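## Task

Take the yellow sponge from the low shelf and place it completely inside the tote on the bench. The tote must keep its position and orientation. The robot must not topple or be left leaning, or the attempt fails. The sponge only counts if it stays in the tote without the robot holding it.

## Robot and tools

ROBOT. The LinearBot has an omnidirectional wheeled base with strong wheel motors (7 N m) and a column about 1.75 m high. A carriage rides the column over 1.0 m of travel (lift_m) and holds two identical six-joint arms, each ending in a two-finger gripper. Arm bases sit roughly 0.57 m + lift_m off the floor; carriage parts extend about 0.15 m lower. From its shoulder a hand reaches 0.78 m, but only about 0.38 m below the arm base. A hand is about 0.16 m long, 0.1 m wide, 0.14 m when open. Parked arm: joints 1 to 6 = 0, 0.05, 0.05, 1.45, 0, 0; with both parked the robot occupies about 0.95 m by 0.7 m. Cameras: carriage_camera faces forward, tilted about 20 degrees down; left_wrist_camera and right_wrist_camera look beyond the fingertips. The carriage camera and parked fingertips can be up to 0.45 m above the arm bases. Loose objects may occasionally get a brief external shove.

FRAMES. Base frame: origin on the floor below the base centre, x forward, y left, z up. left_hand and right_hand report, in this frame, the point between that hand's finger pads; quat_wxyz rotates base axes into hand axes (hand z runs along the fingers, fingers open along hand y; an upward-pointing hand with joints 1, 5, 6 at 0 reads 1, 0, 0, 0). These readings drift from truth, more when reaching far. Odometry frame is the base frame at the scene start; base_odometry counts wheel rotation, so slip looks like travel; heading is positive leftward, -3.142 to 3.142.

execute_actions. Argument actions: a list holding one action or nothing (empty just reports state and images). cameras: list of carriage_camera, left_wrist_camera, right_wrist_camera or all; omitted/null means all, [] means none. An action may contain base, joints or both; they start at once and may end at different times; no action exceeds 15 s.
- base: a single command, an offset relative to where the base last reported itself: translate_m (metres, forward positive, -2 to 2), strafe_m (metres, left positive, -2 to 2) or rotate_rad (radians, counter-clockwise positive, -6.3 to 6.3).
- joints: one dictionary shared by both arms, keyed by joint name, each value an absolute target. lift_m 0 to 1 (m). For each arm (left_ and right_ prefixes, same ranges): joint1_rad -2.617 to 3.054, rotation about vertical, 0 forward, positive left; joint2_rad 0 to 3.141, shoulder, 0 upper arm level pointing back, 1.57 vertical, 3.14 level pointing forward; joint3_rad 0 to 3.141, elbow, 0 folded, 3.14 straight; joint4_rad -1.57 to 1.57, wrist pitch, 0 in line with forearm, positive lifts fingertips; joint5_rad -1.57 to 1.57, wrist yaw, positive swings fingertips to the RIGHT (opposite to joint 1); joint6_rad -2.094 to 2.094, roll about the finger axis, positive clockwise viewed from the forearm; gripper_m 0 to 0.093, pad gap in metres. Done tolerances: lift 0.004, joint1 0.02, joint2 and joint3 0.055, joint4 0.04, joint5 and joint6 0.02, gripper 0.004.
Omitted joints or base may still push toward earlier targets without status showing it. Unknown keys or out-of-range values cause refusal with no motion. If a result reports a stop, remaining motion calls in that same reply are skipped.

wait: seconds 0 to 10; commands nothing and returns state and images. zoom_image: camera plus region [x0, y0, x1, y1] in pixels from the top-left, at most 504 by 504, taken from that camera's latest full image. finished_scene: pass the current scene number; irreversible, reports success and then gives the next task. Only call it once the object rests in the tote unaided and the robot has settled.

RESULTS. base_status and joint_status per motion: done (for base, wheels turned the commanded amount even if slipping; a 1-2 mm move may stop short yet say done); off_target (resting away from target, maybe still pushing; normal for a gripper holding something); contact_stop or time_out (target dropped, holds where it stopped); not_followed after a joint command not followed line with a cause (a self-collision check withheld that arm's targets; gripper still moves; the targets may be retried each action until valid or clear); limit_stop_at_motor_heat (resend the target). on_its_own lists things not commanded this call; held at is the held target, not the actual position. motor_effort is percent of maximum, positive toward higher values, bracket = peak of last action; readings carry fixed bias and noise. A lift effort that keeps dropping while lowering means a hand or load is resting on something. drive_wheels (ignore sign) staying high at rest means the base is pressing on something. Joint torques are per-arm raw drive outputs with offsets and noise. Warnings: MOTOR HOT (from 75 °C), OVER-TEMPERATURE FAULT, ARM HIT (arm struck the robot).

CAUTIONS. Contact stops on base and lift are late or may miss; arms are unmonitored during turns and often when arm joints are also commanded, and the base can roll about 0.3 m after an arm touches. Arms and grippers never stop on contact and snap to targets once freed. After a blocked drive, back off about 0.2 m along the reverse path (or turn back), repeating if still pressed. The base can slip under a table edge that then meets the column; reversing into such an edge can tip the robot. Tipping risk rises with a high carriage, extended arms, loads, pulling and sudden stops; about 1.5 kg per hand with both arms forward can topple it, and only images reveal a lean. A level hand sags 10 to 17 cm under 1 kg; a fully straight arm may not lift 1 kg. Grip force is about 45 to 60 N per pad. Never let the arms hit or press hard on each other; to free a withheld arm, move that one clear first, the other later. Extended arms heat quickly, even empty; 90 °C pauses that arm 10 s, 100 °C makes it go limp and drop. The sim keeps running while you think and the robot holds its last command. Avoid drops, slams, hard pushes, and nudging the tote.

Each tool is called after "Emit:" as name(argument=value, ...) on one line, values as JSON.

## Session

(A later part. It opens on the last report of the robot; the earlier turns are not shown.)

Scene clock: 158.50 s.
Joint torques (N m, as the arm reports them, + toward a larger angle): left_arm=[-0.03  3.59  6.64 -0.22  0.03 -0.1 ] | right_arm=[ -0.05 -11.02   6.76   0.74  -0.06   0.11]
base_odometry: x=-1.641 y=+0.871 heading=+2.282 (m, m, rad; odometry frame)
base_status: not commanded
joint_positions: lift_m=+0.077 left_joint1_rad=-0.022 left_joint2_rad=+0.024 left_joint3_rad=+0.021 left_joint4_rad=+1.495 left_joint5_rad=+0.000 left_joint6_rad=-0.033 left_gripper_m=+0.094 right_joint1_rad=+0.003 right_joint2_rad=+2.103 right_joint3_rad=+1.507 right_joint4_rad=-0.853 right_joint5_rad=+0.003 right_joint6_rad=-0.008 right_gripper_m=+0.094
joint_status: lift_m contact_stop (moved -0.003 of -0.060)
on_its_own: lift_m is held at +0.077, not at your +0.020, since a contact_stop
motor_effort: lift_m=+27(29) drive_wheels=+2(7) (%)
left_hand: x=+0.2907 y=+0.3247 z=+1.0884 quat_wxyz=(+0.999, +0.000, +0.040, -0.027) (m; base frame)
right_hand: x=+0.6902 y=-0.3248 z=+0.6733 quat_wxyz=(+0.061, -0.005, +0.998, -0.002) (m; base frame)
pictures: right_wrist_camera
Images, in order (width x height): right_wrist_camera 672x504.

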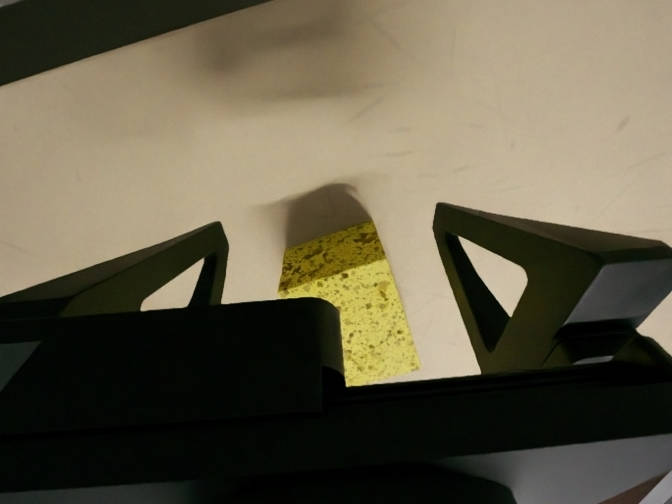

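Touching the shelf. Close and lift.

Emit:
execute_actions(actions=[{"joints":{"right_gripper_m":0.0}}], cameras=[])

Emit:
execute_actions(actions=[{"joints":{"lift_m":0.4}}], cameras=["right_wrist_camera"])

Scene clock: 168.50 s.
Joint torques (N m, as the arm reports them, + toward a larger angle): left_arm=[-0.01  3.6   6.64 -0.22  0.04 -0.1 ] | right_arm=[  0.15 -10.92   6.65   0.7   -0.01   0.08]
base_odometry: x=-1.641 y=+0.871 heading=+2.282 (m, m, rad; odometry frame)
base_status: not commanded
joint_positions: lift_m=+0.077 left_joint1_rad=-0.022 left_joint2_rad=+0.024 left_joint3_rad=+0.021 left_joint4_rad=+1.495 left_joint5_rad=+0.000 left_joint6_rad=-0.033 left_gripper_m=+0.094 right_joint1_rad=+0.003 right_joint2_rad=+2.103 right_joint3_rad=+1.507 right_joint4_rad=-0.853 right_joint5_rad=+0.003 right_joint6_rad=-0.008 right_gripper_m=+0.000
joint_status: all done
on_its_own: lift_m is held at +0.077, not at your +0.020, since a contact_stop
motor_effort: lift_m=+28(28) drive_wheels=+2(2) (%)
left_hand: x=+0.2907 y=+0.3247 z=+1.0884 quat_wxyz=(+0.999, +0.000, +0.040, -0.027) (m; base frame)
right_hand: x=+0.6902 y=-0.3248 z=+0.6733 quat_wxyz=(+0.061, -0.005, +0.998, -0.002) (m; base frame)
pictures: none
No camera images: the call's "cameras" was empty. Leave "cameras" out to get every camera's image.

Scene clock: 170.33 s.
Joint torques (N m, as the arm reports them, + toward a larger angle): left_arm=[-0.01  3.57  6.64 -0.21  0.05 -0.1 ] | right_arm=[ -0.04 -10.82   6.67   0.73  -0.04   0.09]
base_odometry: x=-1.641 y=+0.871 heading=+2.282 (m, m, rad; odometry frame)
base_status: not commanded
joint_positions: lift_m=+0.400 left_joint1_rad=-0.022 left_joint2_rad=+0.024 left_joint3_rad=+0.021 left_joint4_rad=+1.495 left_joint5_rad=+0.000 left_joint6_rad=-0.033 left_gripper_m=+0.094 right_joint1_rad=+0.003 right_joint2_rad=+2.100 right_joint3_rad=+1.507 right_joint4_rad=-0.852 right_joint5_rad=+0.003 right_joint6_rad=-0.008 right_gripper_m=+0.000
joint_status: all done
motor_effort: lift_m=+27(33) drive_wheels=+2(2) (%)
left_hand: x=+0.2907 y=+0.3247 z=+1.4117 quat_wxyz=(+0.999, +0.000, +0.040, -0.027) (m; base frame)
right_hand: x=+0.6908 y=-0.3248 z=+0.9976 quat_wxyz=(+0.063, -0.005, +0.998, -0.002) (m; base frame)
pictures: right_wrist_camera
Images, in order (width x height): right_wrist_camera 672x504.

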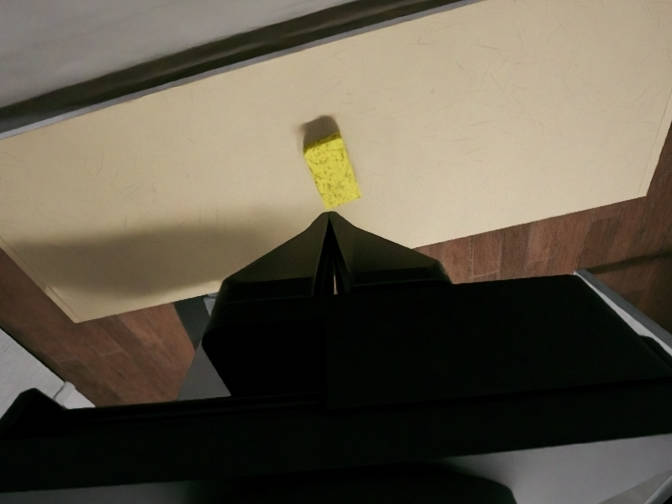

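Emit:
execute_actions(actions=[{"joints":{"lift_m":0.1,"right_gripper_m":0.093}}], cameras=[])

Emit:
execute_actions(actions=[{"joints":{"lift_m":0.0}}], cameras=["right_wrist_camera","carriage_camera"])

Scene clock: 178.50 s.
Joint torques (N m, as the arm reports them, + toward a larger angle): left_arm=[-0.01  3.61  6.63 -0.23  0.04 -0.1 ] | right_arm=[ -0.08 -10.79   6.65   0.73  -0.06   0.08]
base_odometry: x=-1.641 y=+0.871 heading=+2.282 (m, m, rad; odometry frame)
base_status: not commanded
joint_positions: lift_m=+0.100 left_joint1_rad=-0.022 left_joint2_rad=+0.024 left_joint3_rad=+0.021 left_joint4_rad=+1.495 left_joint5_rad=+0.000 left_joint6_rad=-0.033 left_gripper_m=+0.094 right_joint1_rad=+0.003 right_joint2_rad=+2.101 right_joint3_rad=+1.507 right_joint4_rad=-0.851 right_joint5_rad=+0.003 right_joint6_rad=-0.008 right_gripper_m=+0.093
joint_status: all done
motor_effort: lift_m=+28(28) drive_wheels=+2(2) (%)
left_hand: x=+0.2907 y=+0.3247 z=+1.1116 quat_wxyz=(+0.999, +0.000, +0.040, -0.027) (m; base frame)
right_hand: x=+0.6908 y=-0.3248 z=+0.6972 quat_wxyz=(+0.063, -0.005, +0.998, -0.002) (m; base frame)
pictures: none
No camera images: the call's "cameras" was empty. Leave "cameras" out to get every camera's image.

Scene clock: 179.67 s.
Joint torques (N m, as the arm reports them, + toward a larger angle): left_arm=[ 0.02  3.99  7.28 -0.24  0.05 -0.1 ] | right_arm=[  0.19 -11.3    7.15   0.74  -0.03   0.08]
base_odometry: x=-1.641 y=+0.871 heading=+2.282 (m, m, rad; odometry frame)
base_status: not commanded
joint_positions: lift_m=+0.077 left_joint1_rad=-0.022 left_joint2_rad=+0.019 left_joint3_rad=+0.012 left_joint4_rad=+1.496 left_joint5_rad=+0.000 left_joint6_rad=-0.033 left_gripper_m=+0.094 right_joint1_rad=+0.000 right_joint2_rad=+2.107 right_joint3_rad=+1.502 right_joint4_rad=-0.852 right_joint5_rad=+0.002 right_joint6_rad=-0.008 right_gripper_m=+0.093
joint_status: lift_m contact_stop (moved -0.023 of -0.100)
on_its_own: lift_m is held at +0.077, not at your +0.000, since a contact_stop
motor_effort: lift_m=+28(33) drive_wheels=-8(32) (%)
left_hand: x=+0.2918 y=+0.3247 z=+1.0863 quat_wxyz=(+0.999, +0.000, +0.041, -0.027) (m; base frame)
right_hand: x=+0.6883 y=-0.3255 z=+0.6704 quat_wxyz=(+0.056, -0.004, +0.998, -0.001) (m; base frame)
pictures: carriage_camera, right_wrist_camera
Images, in order (width x height): carriage_camera 672x504, right_wrist_camera 672x504.

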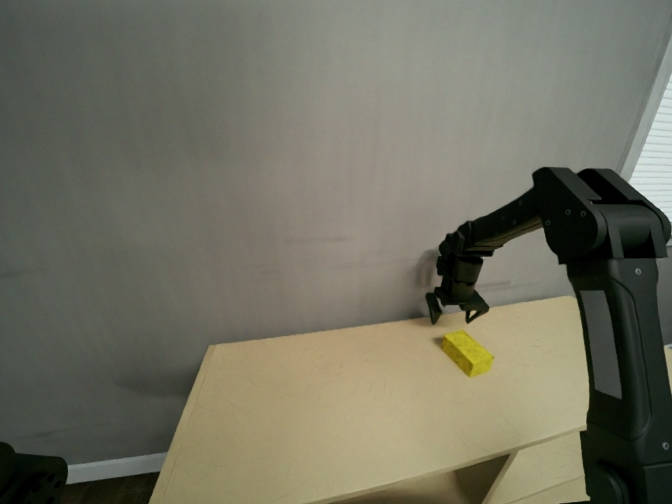

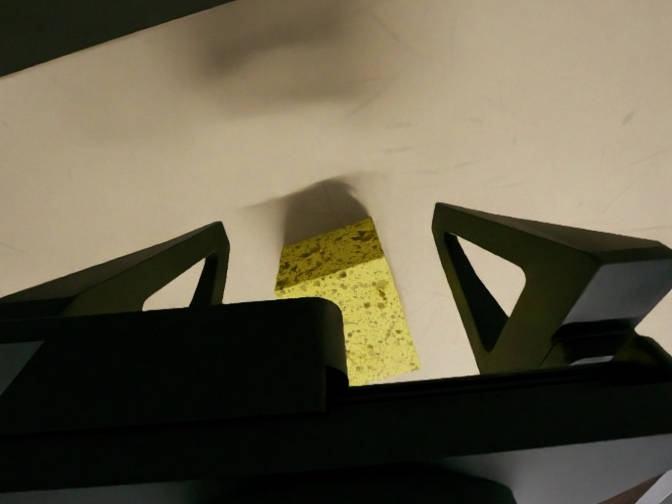

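Emit:
execute_actions(actions=[{"joints":{"lift_m":0.11,"right_joint2_rad":2.4,"right_joint3_rad":1.5,"right_joint4_rad":-0.55}}], cameras=["right_wrist_camera"])

Scene clock: 190.87 s.
Joint torques (N m, as the arm reports them, + toward a larger angle): left_arm=[ 0.03  4.02  7.29 -0.2   0.05 -0.1 ] | right_arm=[ 0.01 -7.64  5.56  0.7   0.02  0.06]
base_odometry: x=-1.641 y=+0.871 heading=+2.282 (m, m, rad; odometry frame)
base_status: not commanded
joint_positions: lift_m=+0.110 left_joint1_rad=-0.022 left_joint2_rad=+0.019 left_joint3_rad=+0.012 left_joint4_rad=+1.495 left_joint5_rad=+0.000 left_joint6_rad=-0.033 left_gripper_m=+0.094 right_joint1_rad=+0.000 right_joint2_rad=+2.338 right_joint3_rad=+1.517 right_joint4_rad=-0.532 right_joint5_rad=+0.002 right_joint6_rad=-0.004 right_gripper_m=+0.093
joint_status: right_joint2_rad off_target (ended at +2.337, target +2.400); the others done
motor_effort: lift_m=+27(33) drive_wheels=-9(9) (%)
left_hand: x=+0.2920 y=+0.3247 z=+1.1195 quat_wxyz=(+0.999, +0.000, +0.042, -0.027) (m; base frame)
right_hand: x=+0.7373 y=-0.3254 z=+0.6229 quat_wxyz=(+0.109, -0.002, +0.994, -0.001) (m; base frame)
pictures: right_wrist_camera
Images, in order (width x height): right_wrist_camera 672x504.

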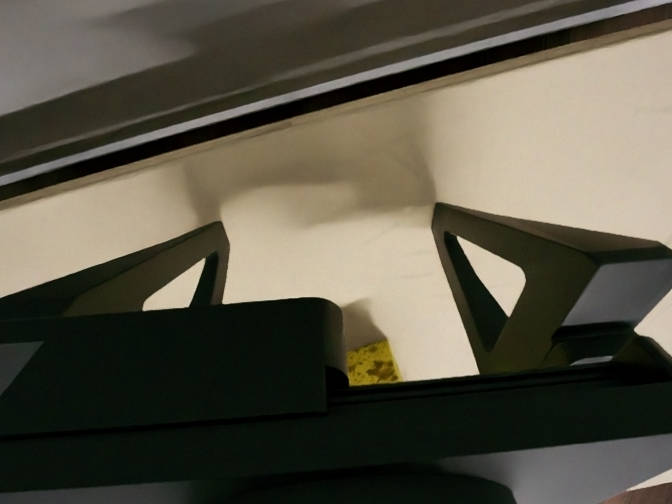

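Emit:
execute_actions(actions=[{"base":{"translate_m":-0.06},"joints":{"right_joint4_rad":-0.65}}], cameras=["right_wrist_camera","carriage_camera"])

Scene clock: 195.27 s.
Joint torques (N m, as the arm reports them, + toward a larger angle): left_arm=[ 0.02  3.98  7.32 -0.2   0.04 -0.1 ] | right_arm=[ 0.28 -7.72  5.26 -0.25  0.02  0.06]
base_odometry: x=-1.601 y=+0.826 heading=+2.282 (m, m, rad; odometry frame)
base_status: done
joint_positions: lift_m=+0.110 left_joint1_rad=-0.022 left_joint2_rad=+0.019 left_joint3_rad=+0.012 left_joint4_rad=+1.495 left_joint5_rad=+0.000 left_joint6_rad=-0.033 left_gripper_m=+0.094 right_joint1_rad=+0.000 right_joint2_rad=+2.339 right_joint3_rad=+1.520 right_joint4_rad=-0.558 right_joint5_rad=+0.002 right_joint6_rad=-0.004 right_gripper_m=+0.093
joint_status: right_joint4_rad off_target (ended at -0.558, target -0.650)
motor_effort: lift_m=+25(25) drive_wheels=-2(12) (%)
left_hand: x=+0.2919 y=+0.3247 z=+1.1195 quat_wxyz=(+0.999, +0.000, +0.041, -0.027) (m; base frame)
right_hand: x=+0.7320 y=-0.3254 z=+0.6219 quat_wxyz=(+0.097, -0.002, +0.995, -0.001) (m; base frame)
pictures: carriage_camera, right_wrist_camera
Images, in order (width x height): carriage_camera 672x504, right_wrist_camera 672x504.

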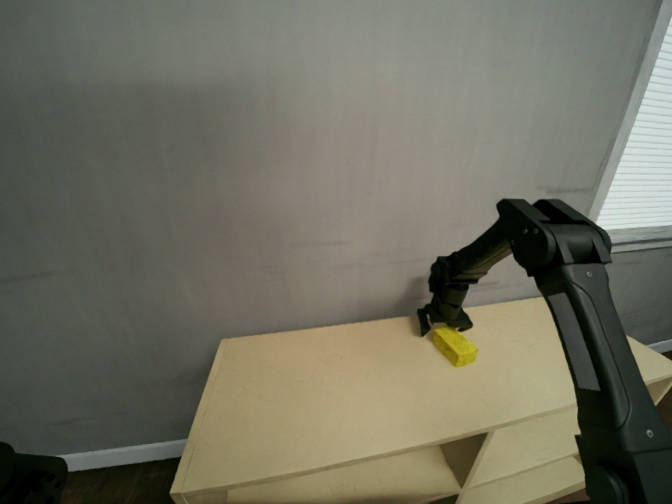

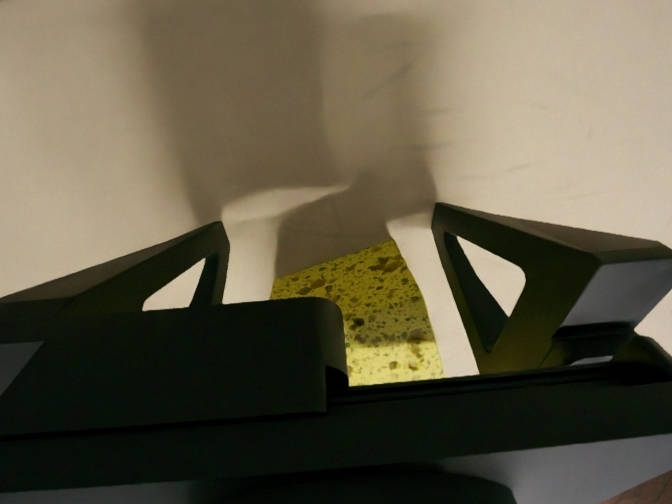

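Emit:
execute_actions(actions=[{"base":{"translate_m":-0.05}}], cameras=[])

Emit:
execute_actions(actions=[{"joints":{"right_gripper_m":0.0}}], cameras=[])

Emit:
execute_actions(actions=[{"joints":{"lift_m":0.4}}], cameras=["right_wrist_camera"])

Scene clock: 202.43 s.
Joint torques (N m, as the arm reports them, + toward a larger angle): left_arm=[ 0.02  3.98  7.31 -0.21  0.04 -0.1 ] | right_arm=[ 0.2  -7.67  4.99 -0.21  0.01  0.03]
base_odometry: x=-1.568 y=+0.788 heading=+2.282 (m, m, rad; odometry frame)
base_status: done
joint_positions: lift_m=+0.110 left_joint1_rad=-0.022 left_joint2_rad=+0.019 left_joint3_rad=+0.012 left_joint4_rad=+1.495 left_joint5_rad=+0.000 left_joint6_rad=-0.033 left_gripper_m=+0.094 right_joint1_rad=+0.000 right_joint2_rad=+2.339 right_joint3_rad=+1.523 right_joint4_rad=-0.563 right_joint5_rad=+0.001 right_joint6_rad=-0.004 right_gripper_m=+0.093
joint_status: not commanded
motor_effort: lift_m=+26(25) drive_wheels=-2(13) (%)
left_hand: x=+0.2920 y=+0.3247 z=+1.1195 quat_wxyz=(+0.999, +0.000, +0.042, -0.027) (m; base frame)
right_hand: x=+0.7318 y=-0.3253 z=+0.6220 quat_wxyz=(+0.096, -0.002, +0.995, -0.001) (m; base frame)
pictures: none
No camera images: the call's "cameras" was empty. Leave "cameras" out to get every camera's image.

Scene clock: 203.17 s.
Joint torques (N m, as the arm reports them, + toward a larger angle): left_arm=[ 0.01  4.02  7.33 -0.2   0.05 -0.1 ] | right_arm=[ 0.17 -7.72  5.06 -0.03 -0.01  0.05]
base_odometry: x=-1.569 y=+0.788 heading=+2.282 (m, m, rad; odometry frame)
base_status: not commanded
joint_positions: lift_m=+0.110 left_joint1_rad=-0.022 left_joint2_rad=+0.019 left_joint3_rad=+0.012 left_joint4_rad=+1.495 left_joint5_rad=+0.000 left_joint6_rad=-0.033 left_gripper_m=+0.094 right_joint1_rad=+0.000 right_joint2_rad=+2.339 right_joint3_rad=+1.523 right_joint4_rad=-0.577 right_joint5_rad=+0.001 right_joint6_rad=-0.004 right_gripper_m=+0.058
joint_status: right_gripper_m off_target (ended at +0.058, target +0.000)
motor_effort: lift_m=+26(25) drive_wheels=-2(2) (%)
left_hand: x=+0.2920 y=+0.3247 z=+1.1195 quat_wxyz=(+0.999, +0.000, +0.042, -0.027) (m; base frame)
right_hand: x=+0.7284 y=-0.3253 z=+0.6214 quat_wxyz=(+0.089, -0.002, +0.996, -0.001) (m; base frame)
pictures: none
No camera images: the call's "cameras" was empty. Leave "cameras" out to get every camera's image.

Scene clock: 204.87 s.
Joint torques (N m, as the arm reports them, + toward a larger angle): left_arm=[ 0.    3.99  7.33 -0.21  0.04 -0.1 ] | right_arm=[  0.17 -12.01   5.51   0.38  -0.01   0.04]
base_odometry: x=-1.569 y=+0.788 heading=+2.282 (m, m, rad; odometry frame)
base_status: not commanded
joint_positions: lift_m=+0.400 left_joint1_rad=-0.022 left_joint2_rad=+0.019 left_joint3_rad=+0.012 left_joint4_rad=+1.495 left_joint5_rad=+0.000 left_joint6_rad=-0.033 left_gripper_m=+0.094 right_joint1_rad=+0.000 right_joint2_rad=+2.399 right_joint3_rad=+1.510 right_joint4_rad=-0.640 right_joint5_rad=+0.001 right_joint6_rad=-0.004 right_gripper_m=+0.058
joint_status: all done
on_its_own: right_joint2_rad moved +0.060 to your old target +2.400; right_joint4_rad moved -0.064 to your old target -0.650
motor_effort: lift_m=+27(37) drive_wheels=-2(2) (%)
left_hand: x=+0.2919 y=+0.3247 z=+1.4094 quat_wxyz=(+0.999, +0.000, +0.041, -0.027) (m; base frame)
right_hand: x=+0.6955 y=-0.3253 z=+0.8813 quat_wxyz=(+0.020, -0.002, +1.000, -0.001) (m; base frame)
pictures: right_wrist_camera
Images, in order (width x height): right_wrist_camera 672x504.

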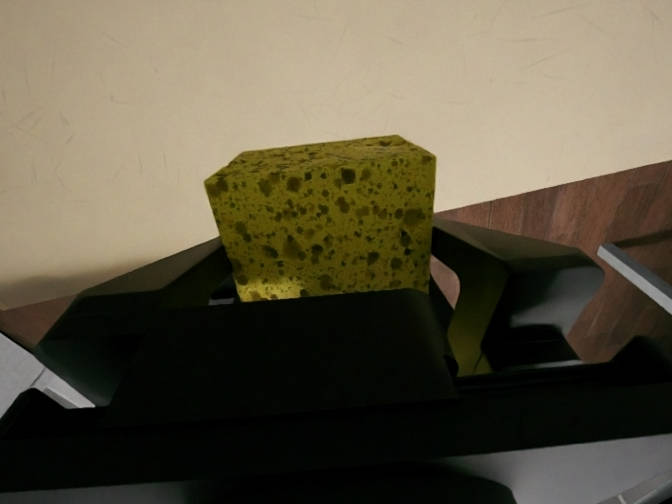

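Emit:
execute_actions(actions=[{"base":{"translate_m":-0.3},"joints":{"lift_m":0.5,"right_joint2_rad":1.6,"right_joint3_rad":1.0,"right_joint4_rad":-0.85}}], cameras=[])

Emit:
execute_actions(actions=[{"base":{"rotate_rad":-2.0}}], cameras=["carriage_camera"])

Scene clock: 216.00 s.
Joint torques (N m, as the arm reports them, + toward a larger angle): left_arm=[ 0.02  4.03  7.28 -0.22  0.04 -0.1 ] | right_arm=[ 0.17 -7.18  5.9   0.68  0.    0.04]
base_odometry: x=-1.373 y=+0.561 heading=+2.282 (m, m, rad; odometry frame)
base_status: done
joint_positions: lift_m=+0.500 left_joint1_rad=-0.022 left_joint2_rad=+0.019 left_joint3_rad=+0.012 left_joint4_rad=+1.495 left_joint5_rad=+0.000 left_joint6_rad=-0.033 left_gripper_m=+0.094 right_joint1_rad=+0.000 right_joint2_rad=+1.606 right_joint3_rad=+1.019 right_joint4_rad=-0.844 right_joint5_rad=+0.001 right_joint6_rad=-0.004 right_gripper_m=+0.058
joint_status: all done
motor_effort: lift_m=+28(34) drive_wheels=+0(15) (%)
left_hand: x=+0.2920 y=+0.3247 z=+1.5094 quat_wxyz=(+0.999, +0.000, +0.042, -0.027) (m; base frame)
right_hand: x=+0.5710 y=-0.3254 z=+1.1357 quat_wxyz=(+0.070, -0.002, +0.998, -0.001) (m; base frame)
pictures: none
No camera images: the call's "cameras" was empty. Leave "cameras" out to get every camera's image.

Scene clock: 219.47 s.
Joint torques (N m, as the arm reports them, + toward a larger angle): left_arm=[ 0.04  4.    7.33 -0.21  0.05 -0.1 ] | right_arm=[ 0.25 -7.21  5.96  0.67 -0.02  0.06]
base_odometry: x=-1.373 y=+0.561 heading=+0.282 (m, m, rad; odometry frame)
base_status: done
joint_positions: lift_m=+0.500 left_joint1_rad=-0.022 left_joint2_rad=+0.019 left_joint3_rad=+0.012 left_joint4_rad=+1.494 left_joint5_rad=+0.000 left_joint6_rad=-0.033 left_gripper_m=+0.094 right_joint1_rad=+0.000 right_joint2_rad=+1.606 right_joint3_rad=+1.019 right_joint4_rad=-0.844 right_joint5_rad=+0.001 right_joint6_rad=-0.004 right_gripper_m=+0.058
joint_status: not commanded
motor_effort: lift_m=+27(27) drive_wheels=+7(18) (%)
left_hand: x=+0.2922 y=+0.3247 z=+1.5094 quat_wxyz=(+0.999, +0.000, +0.042, -0.027) (m; base frame)
right_hand: x=+0.5710 y=-0.3254 z=+1.1357 quat_wxyz=(+0.070, -0.002, +0.998, -0.001) (m; base frame)
pictures: carriage_camera
Images, in order (width x height): carriage_camera 672x504.

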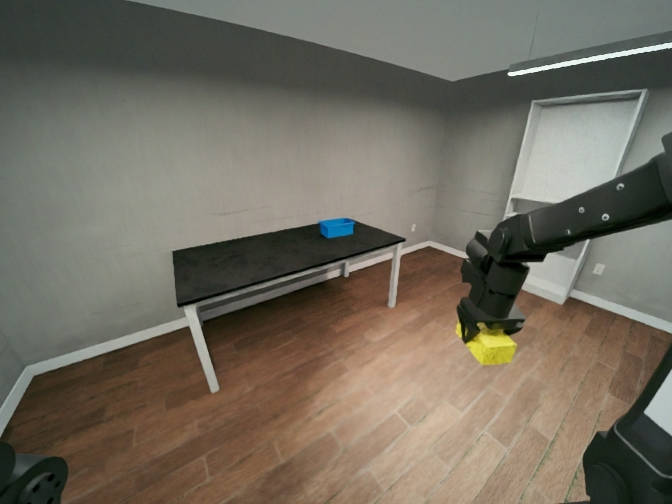

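Emit:
execute_actions(actions=[{"base":{"translate_m":1.6}}], cameras=["carriage_camera"])

Scene clock: 231.63 s.
Joint torques (N m, as the arm reports them, + toward a larger angle): left_arm=[ 0.02  4.01  7.28 -0.22  0.04 -0.1 ] | right_arm=[ 0.18 -7.13  5.88  0.65  0.01  0.04]
base_odometry: x=+0.165 y=+1.004 heading=+0.281 (m, m, rad; odometry frame)
base_status: done
joint_positions: lift_m=+0.500 left_joint1_rad=-0.022 left_joint2_rad=+0.019 left_joint3_rad=+0.012 left_joint4_rad=+1.495 left_joint5_rad=+0.000 left_joint6_rad=-0.033 left_gripper_m=+0.094 right_joint1_rad=+0.000 right_joint2_rad=+1.606 right_joint3_rad=+1.019 right_joint4_rad=-0.844 right_joint5_rad=+0.001 right_joint6_rad=-0.004 right_gripper_m=+0.058
joint_status: not commanded
motor_effort: lift_m=+27(28) drive_wheels=+8(25) (%)
left_hand: x=+0.2920 y=+0.3247 z=+1.5094 quat_wxyz=(+0.999, +0.000, +0.042, -0.027) (m; base frame)
right_hand: x=+0.5709 y=-0.3254 z=+1.1357 quat_wxyz=(+0.070, -0.002, +0.998, -0.001) (m; base frame)
pictures: carriage_camera
Images, in order (width x height): carriage_camera 672x504.

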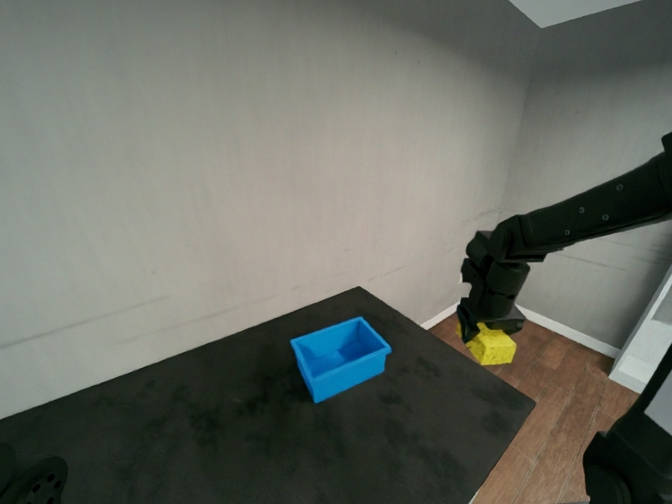

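Emit:
execute_actions(actions=[{"joints":{"right_joint1_rad":0.45,"right_joint2_rad":2.1,"right_joint3_rad":1.5}}], cameras=["carriage_camera","right_wrist_camera"])

Scene clock: 238.87 s.
Joint torques (N m, as the arm reports them, + toward a larger angle): left_arm=[ 0.01  3.98  7.37 -0.2   0.04 -0.1 ] | right_arm=[ -0.32 -10.46   8.63   0.6   -0.01   0.06]
base_odometry: x=+0.165 y=+1.004 heading=+0.281 (m, m, rad; odometry frame)
base_status: not commanded
joint_positions: lift_m=+0.500 left_joint1_rad=-0.022 left_joint2_rad=+0.019 left_joint3_rad=+0.012 left_joint4_rad=+1.495 left_joint5_rad=+0.000 left_joint6_rad=-0.033 left_gripper_m=+0.094 right_joint1_rad=+0.457 right_joint2_rad=+2.097 right_joint3_rad=+1.480 right_joint4_rad=-0.843 right_joint5_rad=+0.000 right_joint6_rad=-0.004 right_gripper_m=+0.058
joint_status: all done
motor_effort: lift_m=+27(28) drive_wheels=-8(8) (%)
left_hand: x=+0.2920 y=+0.3247 z=+1.5094 quat_wxyz=(+0.999, +0.000, +0.042, -0.027) (m; base frame)
right_hand: x=+0.6417 y=-0.1425 z=+1.0921 quat_wxyz=(+0.054, -0.228, +0.972, +0.012) (m; base frame)
pictures: carriage_camera, right_wrist_camera
Images, in order (width x height): carriage_camera 672x504, right_wrist_camera 672x504.

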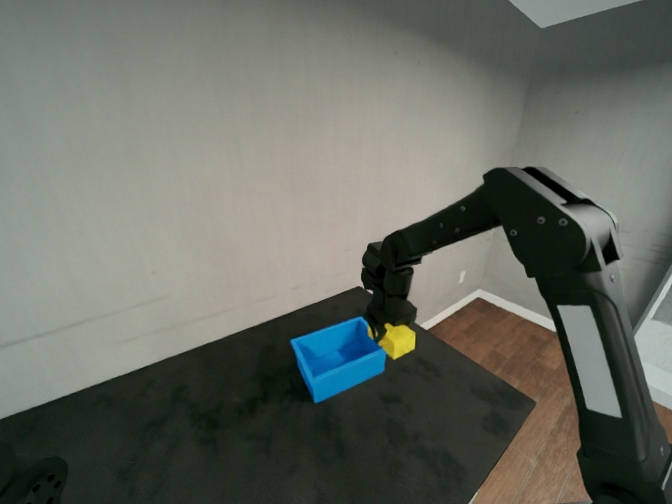

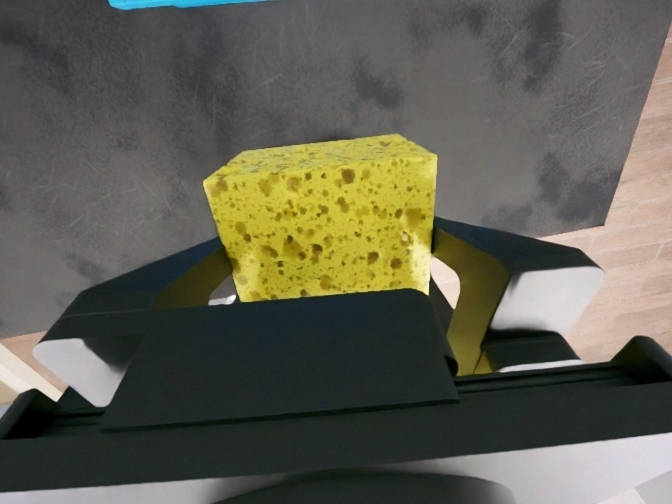

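Emit:
execute_actions(actions=[{"joints":{"right_joint1_rad":0.55,"right_joint2_rad":2.5,"right_joint3_rad":2.05,"right_joint4_rad":-0.95}}], cameras=["carriage_camera","right_wrist_camera"])

Scene clock: 247.03 s.
Joint torques (N m, as the arm reports them, + toward a larger angle): left_arm=[ 0.03  4.06  7.31 -0.2   0.04 -0.1 ] | right_arm=[ -0.42 -13.97   8.28   0.7   -0.02   0.03]
base_odometry: x=+0.165 y=+1.004 heading=+0.281 (m, m, rad; odometry frame)
base_status: not commanded
joint_positions: lift_m=+0.500 left_joint1_rad=-0.022 left_joint2_rad=+0.019 left_joint3_rad=+0.012 left_joint4_rad=+1.495 left_joint5_rad=+0.000 left_joint6_rad=-0.033 left_gripper_m=+0.094 right_joint1_rad=+0.557 right_joint2_rad=+2.505 right_joint3_rad=+2.040 right_joint4_rad=-0.944 right_joint5_rad=+0.000 right_joint6_rad=-0.004 right_gripper_m=+0.058
joint_status: all done
motor_effort: lift_m=+28(26) drive_wheels=+7(8) (%)
left_hand: x=+0.2920 y=+0.3247 z=+1.5094 quat_wxyz=(+0.999, +0.000, +0.042, -0.027) (m; base frame)
right_hand: x=+0.7096 y=-0.0515 z=+1.0590 quat_wxyz=(+0.078, -0.276, +0.958, +0.022) (m; base frame)
pictures: carriage_camera, right_wrist_camera
Images, in order (width x height): carriage_camera 672x504, right_wrist_camera 672x504.

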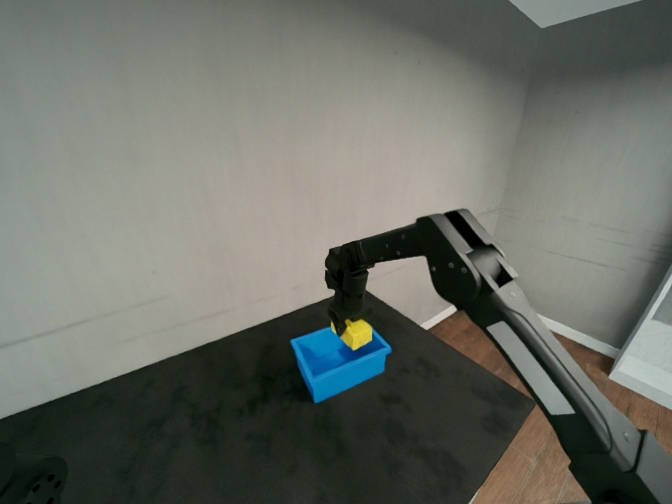

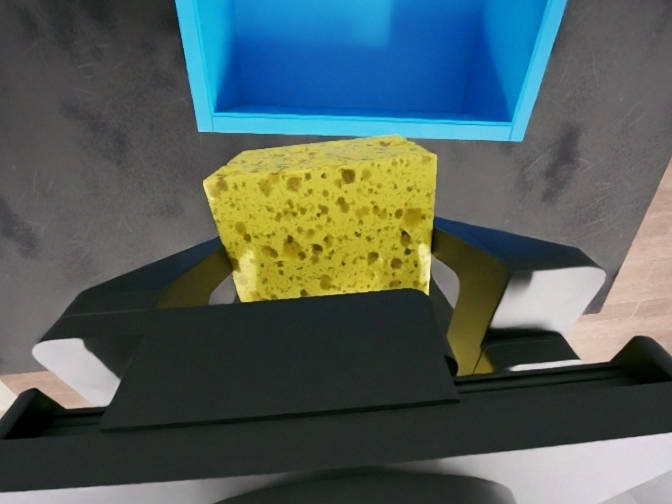

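Emit:
execute_actions(actions=[{"base":{"translate_m":0.12}}], cameras=["right_wrist_camera"])

Scene clock: 258.63 s.
Joint torques (N m, as the arm reports them, + toward a larger angle): left_arm=[ 0.    3.67  6.74 -0.2   0.03 -0.1 ] | right_arm=[  0.65 -13.61   8.03   0.8   -0.03   0.03]
base_odometry: x=+0.240 y=+1.025 heading=+0.275 (m, m, rad; odometry frame)
base_status: translate_m contact_stop (by the wheels' count: +0.078 of +0.120)
joint_positions: lift_m=+0.500 left_joint1_rad=-0.022 left_joint2_rad=+0.024 left_joint3_rad=+0.020 left_joint4_rad=+1.493 left_joint5_rad=+0.000 left_joint6_rad=-0.033 left_gripper_m=+0.094 right_joint1_rad=+0.547 right_joint2_rad=+2.501 right_joint3_rad=+2.042 right_joint4_rad=-0.949 right_joint5_rad=+0.002 right_joint6_rad=-0.004 right_gripper_m=+0.058
joint_status: not commanded
motor_effort: lift_m=+29(35) drive_wheels=+44(128) (%)
left_hand: x=+0.2915 y=+0.3248 z=+1.5113 quat_wxyz=(+0.999, +0.000, +0.041, -0.027) (m; base frame)
right_hand: x=+0.7126 y=-0.0564 z=+1.0615 quat_wxyz=(+0.079, -0.271, +0.959, +0.021) (m; base frame)
pictures: right_wrist_camera
Images, in order (width x height): right_wrist_camera 672x504.

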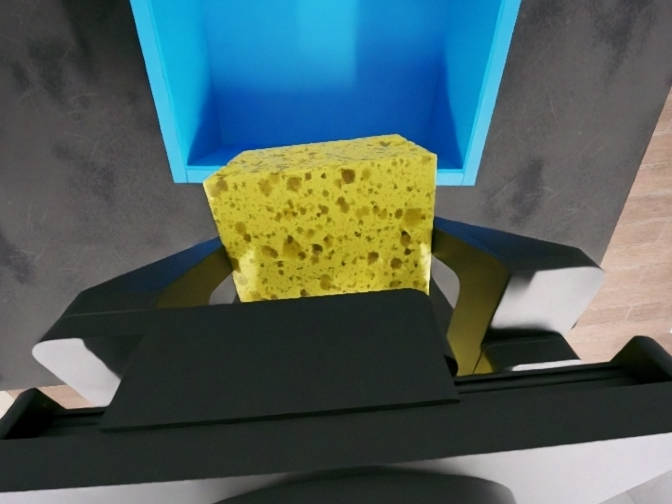

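Emit:
execute_actions(actions=[{"base":{"translate_m":-0.03},"joints":{"right_joint2_rad":2.6,"right_joint3_rad":2.3,"right_joint4_rad":-0.5}}], cameras=["right_wrist_camera","carriage_camera"])

Scene clock: 271.50 s.
Joint torques (N m, as the arm reports them, + toward a larger angle): left_arm=[ 0.04  3.7   6.79 -0.16  0.04 -0.09] | right_arm=[  0.22 -14.87   9.19   1.98  -0.02   0.03]
base_odometry: x=+0.211 y=+1.017 heading=+0.274 (m, m, rad; odometry frame)
base_status: done
joint_positions: lift_m=+0.500 left_joint1_rad=-0.022 left_joint2_rad=+0.024 left_joint3_rad=+0.020 left_joint4_rad=+1.491 left_joint5_rad=+0.000 left_joint6_rad=-0.033 left_gripper_m=+0.094 right_joint1_rad=+0.550 right_joint2_rad=+2.597 right_joint3_rad=+2.291 right_joint4_rad=-0.502 right_joint5_rad=+0.002 right_joint6_rad=-0.004 right_gripper_m=+0.058
joint_status: all done
motor_effort: lift_m=+29(27) drive_wheels=-8(27) (%)
left_hand: x=+0.2919 y=+0.3248 z=+1.5113 quat_wxyz=(+0.999, +0.000, +0.042, -0.027) (m; base frame)
right_hand: x=+0.8389 y=+0.0235 z=+1.1430 quat_wxyz=(+0.358, -0.254, +0.893, +0.099) (m; base frame)
pictures: carriage_camera, right_wrist_camera
Images, in order (width x height): carriage_camera 672x504, right_wrist_camera 672x504.

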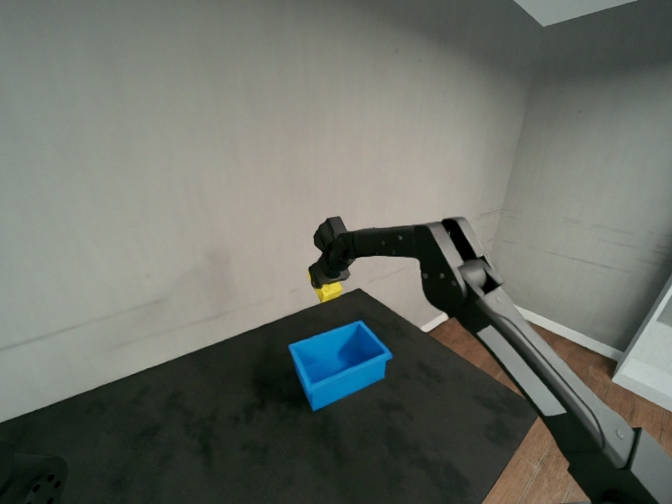

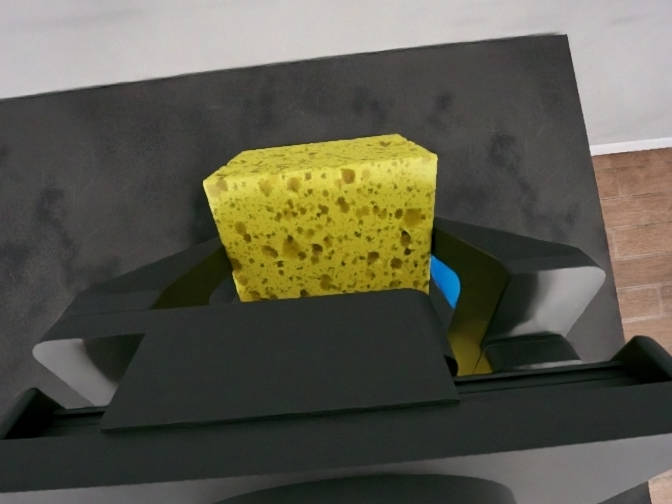

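Emit:
execute_actions(actions=[{"joints":{"right_joint4_rad":-1.2,"lift_m":0.35}}], cameras=["right_wrist_camera","carriage_camera"])

Scene clock: 275.93 s.
Joint torques (N m, as the arm reports them, + toward a larger angle): left_arm=[-0.02  3.66  6.78 -0.17  0.04 -0.09] | right_arm=[  0.17 -14.69   8.17   0.47  -0.03   0.04]
base_odometry: x=+0.211 y=+1.017 heading=+0.274 (m, m, rad; odometry frame)
base_status: not commanded
joint_positions: lift_m=+0.350 left_joint1_rad=-0.022 left_joint2_rad=+0.024 left_joint3_rad=+0.020 left_joint4_rad=+1.492 left_joint5_rad=+0.000 left_joint6_rad=-0.033 left_gripper_m=+0.094 right_joint1_rad=+0.550 right_joint2_rad=+2.608 right_joint3_rad=+2.291 right_joint4_rad=-1.196 right_joint5_rad=+0.001 right_joint6_rad=-0.004 right_gripper_m=+0.058
joint_status: all done
motor_effort: lift_m=+27(31) drive_wheels=-8(8) (%)
left_hand: x=+0.2916 y=+0.3248 z=+1.3612 quat_wxyz=(+0.999, +0.000, +0.041, -0.027) (m; base frame)
right_hand: x=+0.7073 y=-0.0572 z=+0.9202 quat_wxyz=(+0.028, -0.273, +0.961, +0.007) (m; base frame)
pictures: carriage_camera, right_wrist_camera
Images, in order (width x height): carriage_camera 672x504, right_wrist_camera 672x504.

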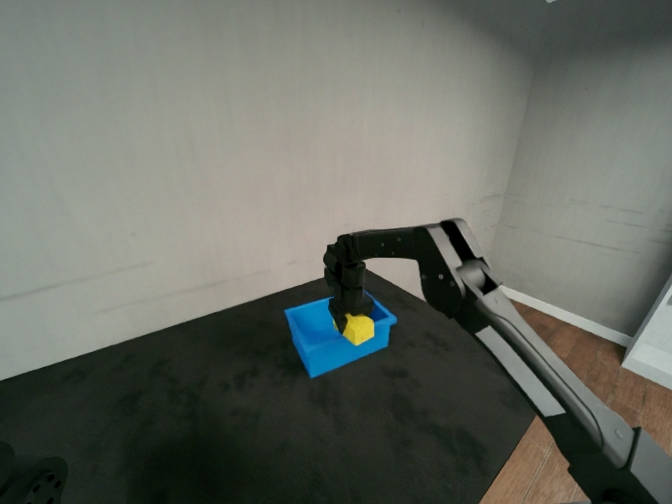

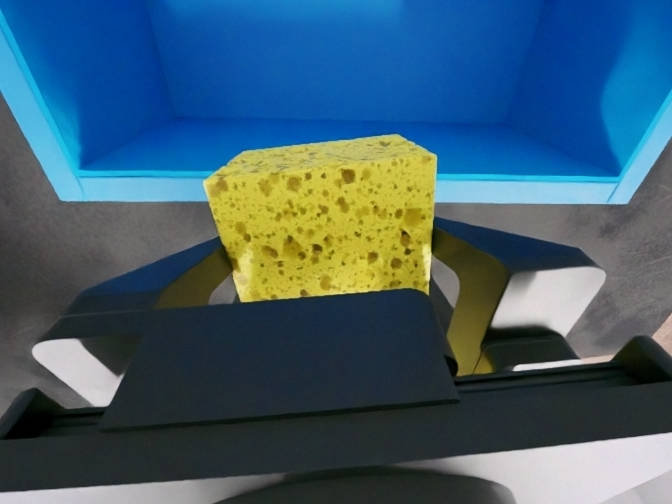

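Over the near rim; tilt forward a bit.

Emit:
execute_actions(actions=[{"joints":{"right_joint4_rad":-0.85}}], cameras=["right_wrist_camera","carriage_camera"])

Scene clock: 280.20 s.
Joint torques (N m, as the arm reports them, + toward a larger angle): left_arm=[ 0.    3.67  6.76 -0.18  0.04 -0.1 ] | right_arm=[  0.18 -15.28   8.85   1.39  -0.02   0.02]
base_odometry: x=+0.211 y=+1.017 heading=+0.274 (m, m, rad; odometry frame)
base_status: not commanded
joint_positions: lift_m=+0.350 left_joint1_rad=-0.022 left_joint2_rad=+0.024 left_joint3_rad=+0.020 left_joint4_rad=+1.492 left_joint5_rad=+0.000 left_joint6_rad=-0.033 left_gripper_m=+0.094 right_joint1_rad=+0.550 right_joint2_rad=+2.608 right_joint3_rad=+2.291 right_joint4_rad=-0.858 right_joint5_rad=+0.001 right_joint6_rad=-0.004 right_gripper_m=+0.058
joint_status: all done
motor_effort: lift_m=+28(28) drive_wheels=-8(8) (%)
left_hand: x=+0.2916 y=+0.3248 z=+1.3612 quat_wxyz=(+0.999, +0.000, +0.041, -0.027) (m; base frame)
right_hand: x=+0.7760 y=-0.0150 z=+0.9388 quat_wxyz=(+0.189, -0.268, +0.943, +0.052) (m; base frame)
pictures: carriage_camera, right_wrist_camera
Images, in order (width x height): carriage_camera 672x504, right_wrist_camera 672x504.

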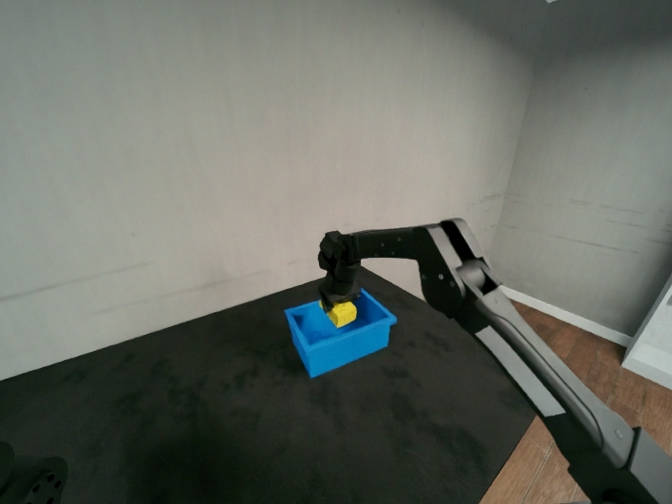

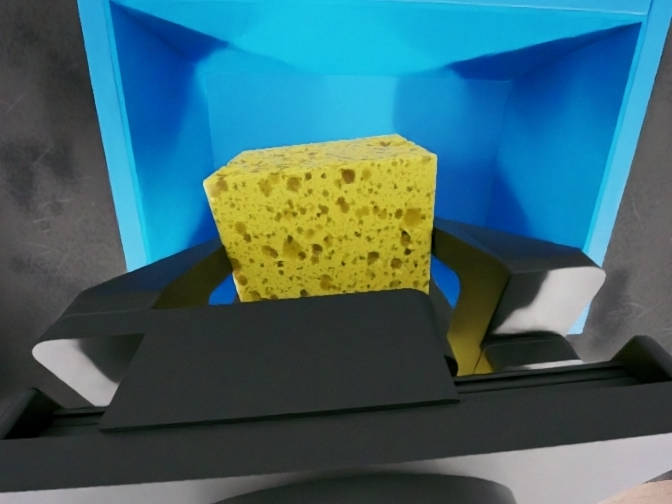

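Over the tote. Release.

Emit:
execute_actions(actions=[{"joints":{"right_gripper_m":0.093}}], cameras=[])

Emit:
execute_actions(actions=[{"joints":{"lift_m":0.5,"right_joint2_rad":1.6,"right_joint3_rad":1.0}}], cameras=["carriage_camera"])

Scene clock: 284.70 s.
Joint torques (N m, as the arm reports them, + toward a larger angle): left_arm=[-0.02  3.65  6.77 -0.18  0.04 -0.09] | right_arm=[  0.21 -15.14   8.84   1.39   0.     0.04]
base_odometry: x=+0.211 y=+1.017 heading=+0.274 (m, m, rad; odometry frame)
base_status: not commanded
joint_positions: lift_m=+0.350 left_joint1_rad=-0.022 left_joint2_rad=+0.024 left_joint3_rad=+0.020 left_joint4_rad=+1.492 left_joint5_rad=+0.000 left_joint6_rad=-0.033 left_gripper_m=+0.094 right_joint1_rad=+0.550 right_joint2_rad=+2.608 right_joint3_rad=+2.291 right_joint4_rad=-0.858 right_joint5_rad=+0.001 right_joint6_rad=-0.004 right_gripper_m=+0.093
joint_status: all done
motor_effort: lift_m=+30(29) drive_wheels=-8(8) (%)
left_hand: x=+0.2916 y=+0.3248 z=+1.3612 quat_wxyz=(+0.999, +0.000, +0.041, -0.027) (m; base frame)
right_hand: x=+0.7760 y=-0.0150 z=+0.9388 quat_wxyz=(+0.189, -0.268, +0.943, +0.052) (m; base frame)
pictures: none
No camera images: the call's "cameras" was empty. Leave "cameras" out to get every camera's image.

Scene clock: 286.30 s.
Joint torques (N m, as the arm reports them, + toward a larger angle): left_arm=[ 0.01  3.69  6.76 -0.18  0.05 -0.1 ] | right_arm=[ 0.09 -7.8   6.34  0.69 -0.02  0.02]
base_odometry: x=+0.211 y=+1.017 heading=+0.274 (m, m, rad; odometry frame)
base_status: not commanded
joint_positions: lift_m=+0.500 left_joint1_rad=-0.022 left_joint2_rad=+0.024 left_joint3_rad=+0.020 left_joint4_rad=+1.493 left_joint5_rad=+0.000 left_joint6_rad=-0.033 left_gripper_m=+0.094 right_joint1_rad=+0.550 right_joint2_rad=+1.615 right_joint3_rad=+1.012 right_joint4_rad=-0.851 right_joint5_rad=+0.001 right_joint6_rad=-0.004 right_gripper_m=+0.093
joint_status: all done
motor_effort: lift_m=+26(34) drive_wheels=-8(9) (%)
left_hand: x=+0.2914 y=+0.3248 z=+1.5114 quat_wxyz=(+0.999, +0.000, +0.041, -0.027) (m; base frame)
right_hand: x=+0.5225 y=-0.1706 z=+1.1310 quat_wxyz=(+0.056, -0.273, +0.960, +0.015) (m; base frame)
pictures: carriage_camera
Images, in order (width x height): carriage_camera 672x504.

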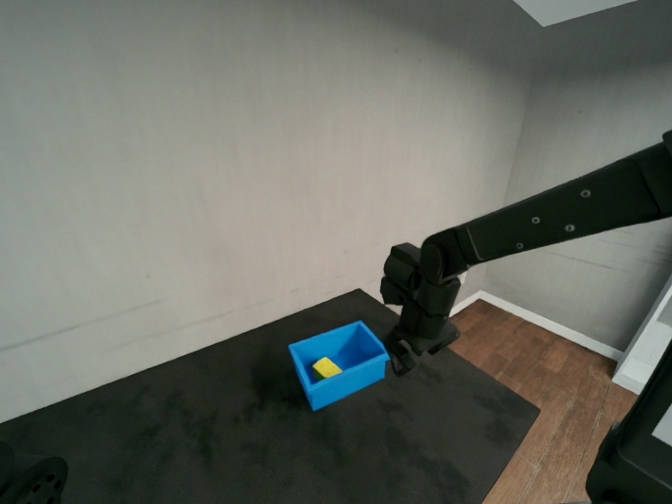

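Sponge is in. Backing off slightly, then finishing.

Emit:
execute_actions(actions=[{"base":{"translate_m":-0.15}}], cameras=[])

Emit:
finished_scene(scene=1)

Scene clock: 291.63 s.
Joint torques (N m, as the arm reports them, + toward a larger angle): left_arm=[-0.01  3.71  6.78 -0.21  0.04 -0.1 ] | right_arm=[ 0.21 -7.55  6.33  0.73  0.    0.02]
base_odometry: x=+0.066 y=+0.976 heading=+0.275 (m, m, rad; odometry frame)
base_status: done
joint_positions: lift_m=+0.500 left_joint1_rad=-0.022 left_joint2_rad=+0.024 left_joint3_rad=+0.020 left_joint4_rad=+1.494 left_joint5_rad=+0.000 left_joint6_rad=-0.033 left_gripper_m=+0.094 right_joint1_rad=+0.550 right_joint2_rad=+1.613 right_joint3_rad=+1.012 right_joint4_rad=-0.851 right_joint5_rad=+0.001 right_joint6_rad=-0.004 right_gripper_m=+0.093
joint_status: not commanded
motor_effort: lift_m=+28(27) drive_wheels=-8(17) (%)
left_hand: x=+0.2911 y=+0.3248 z=+1.5114 quat_wxyz=(+0.999, +0.000, +0.040, -0.027) (m; base frame)
right_hand: x=+0.5227 y=-0.1705 z=+1.1316 quat_wxyz=(+0.057, -0.273, +0.960, +0.015) (m; base frame)
pictures: none
No camera images: the call's "cameras" was empty. Leave "cameras" out to get every camera's image.

The scene is finished: the task was done.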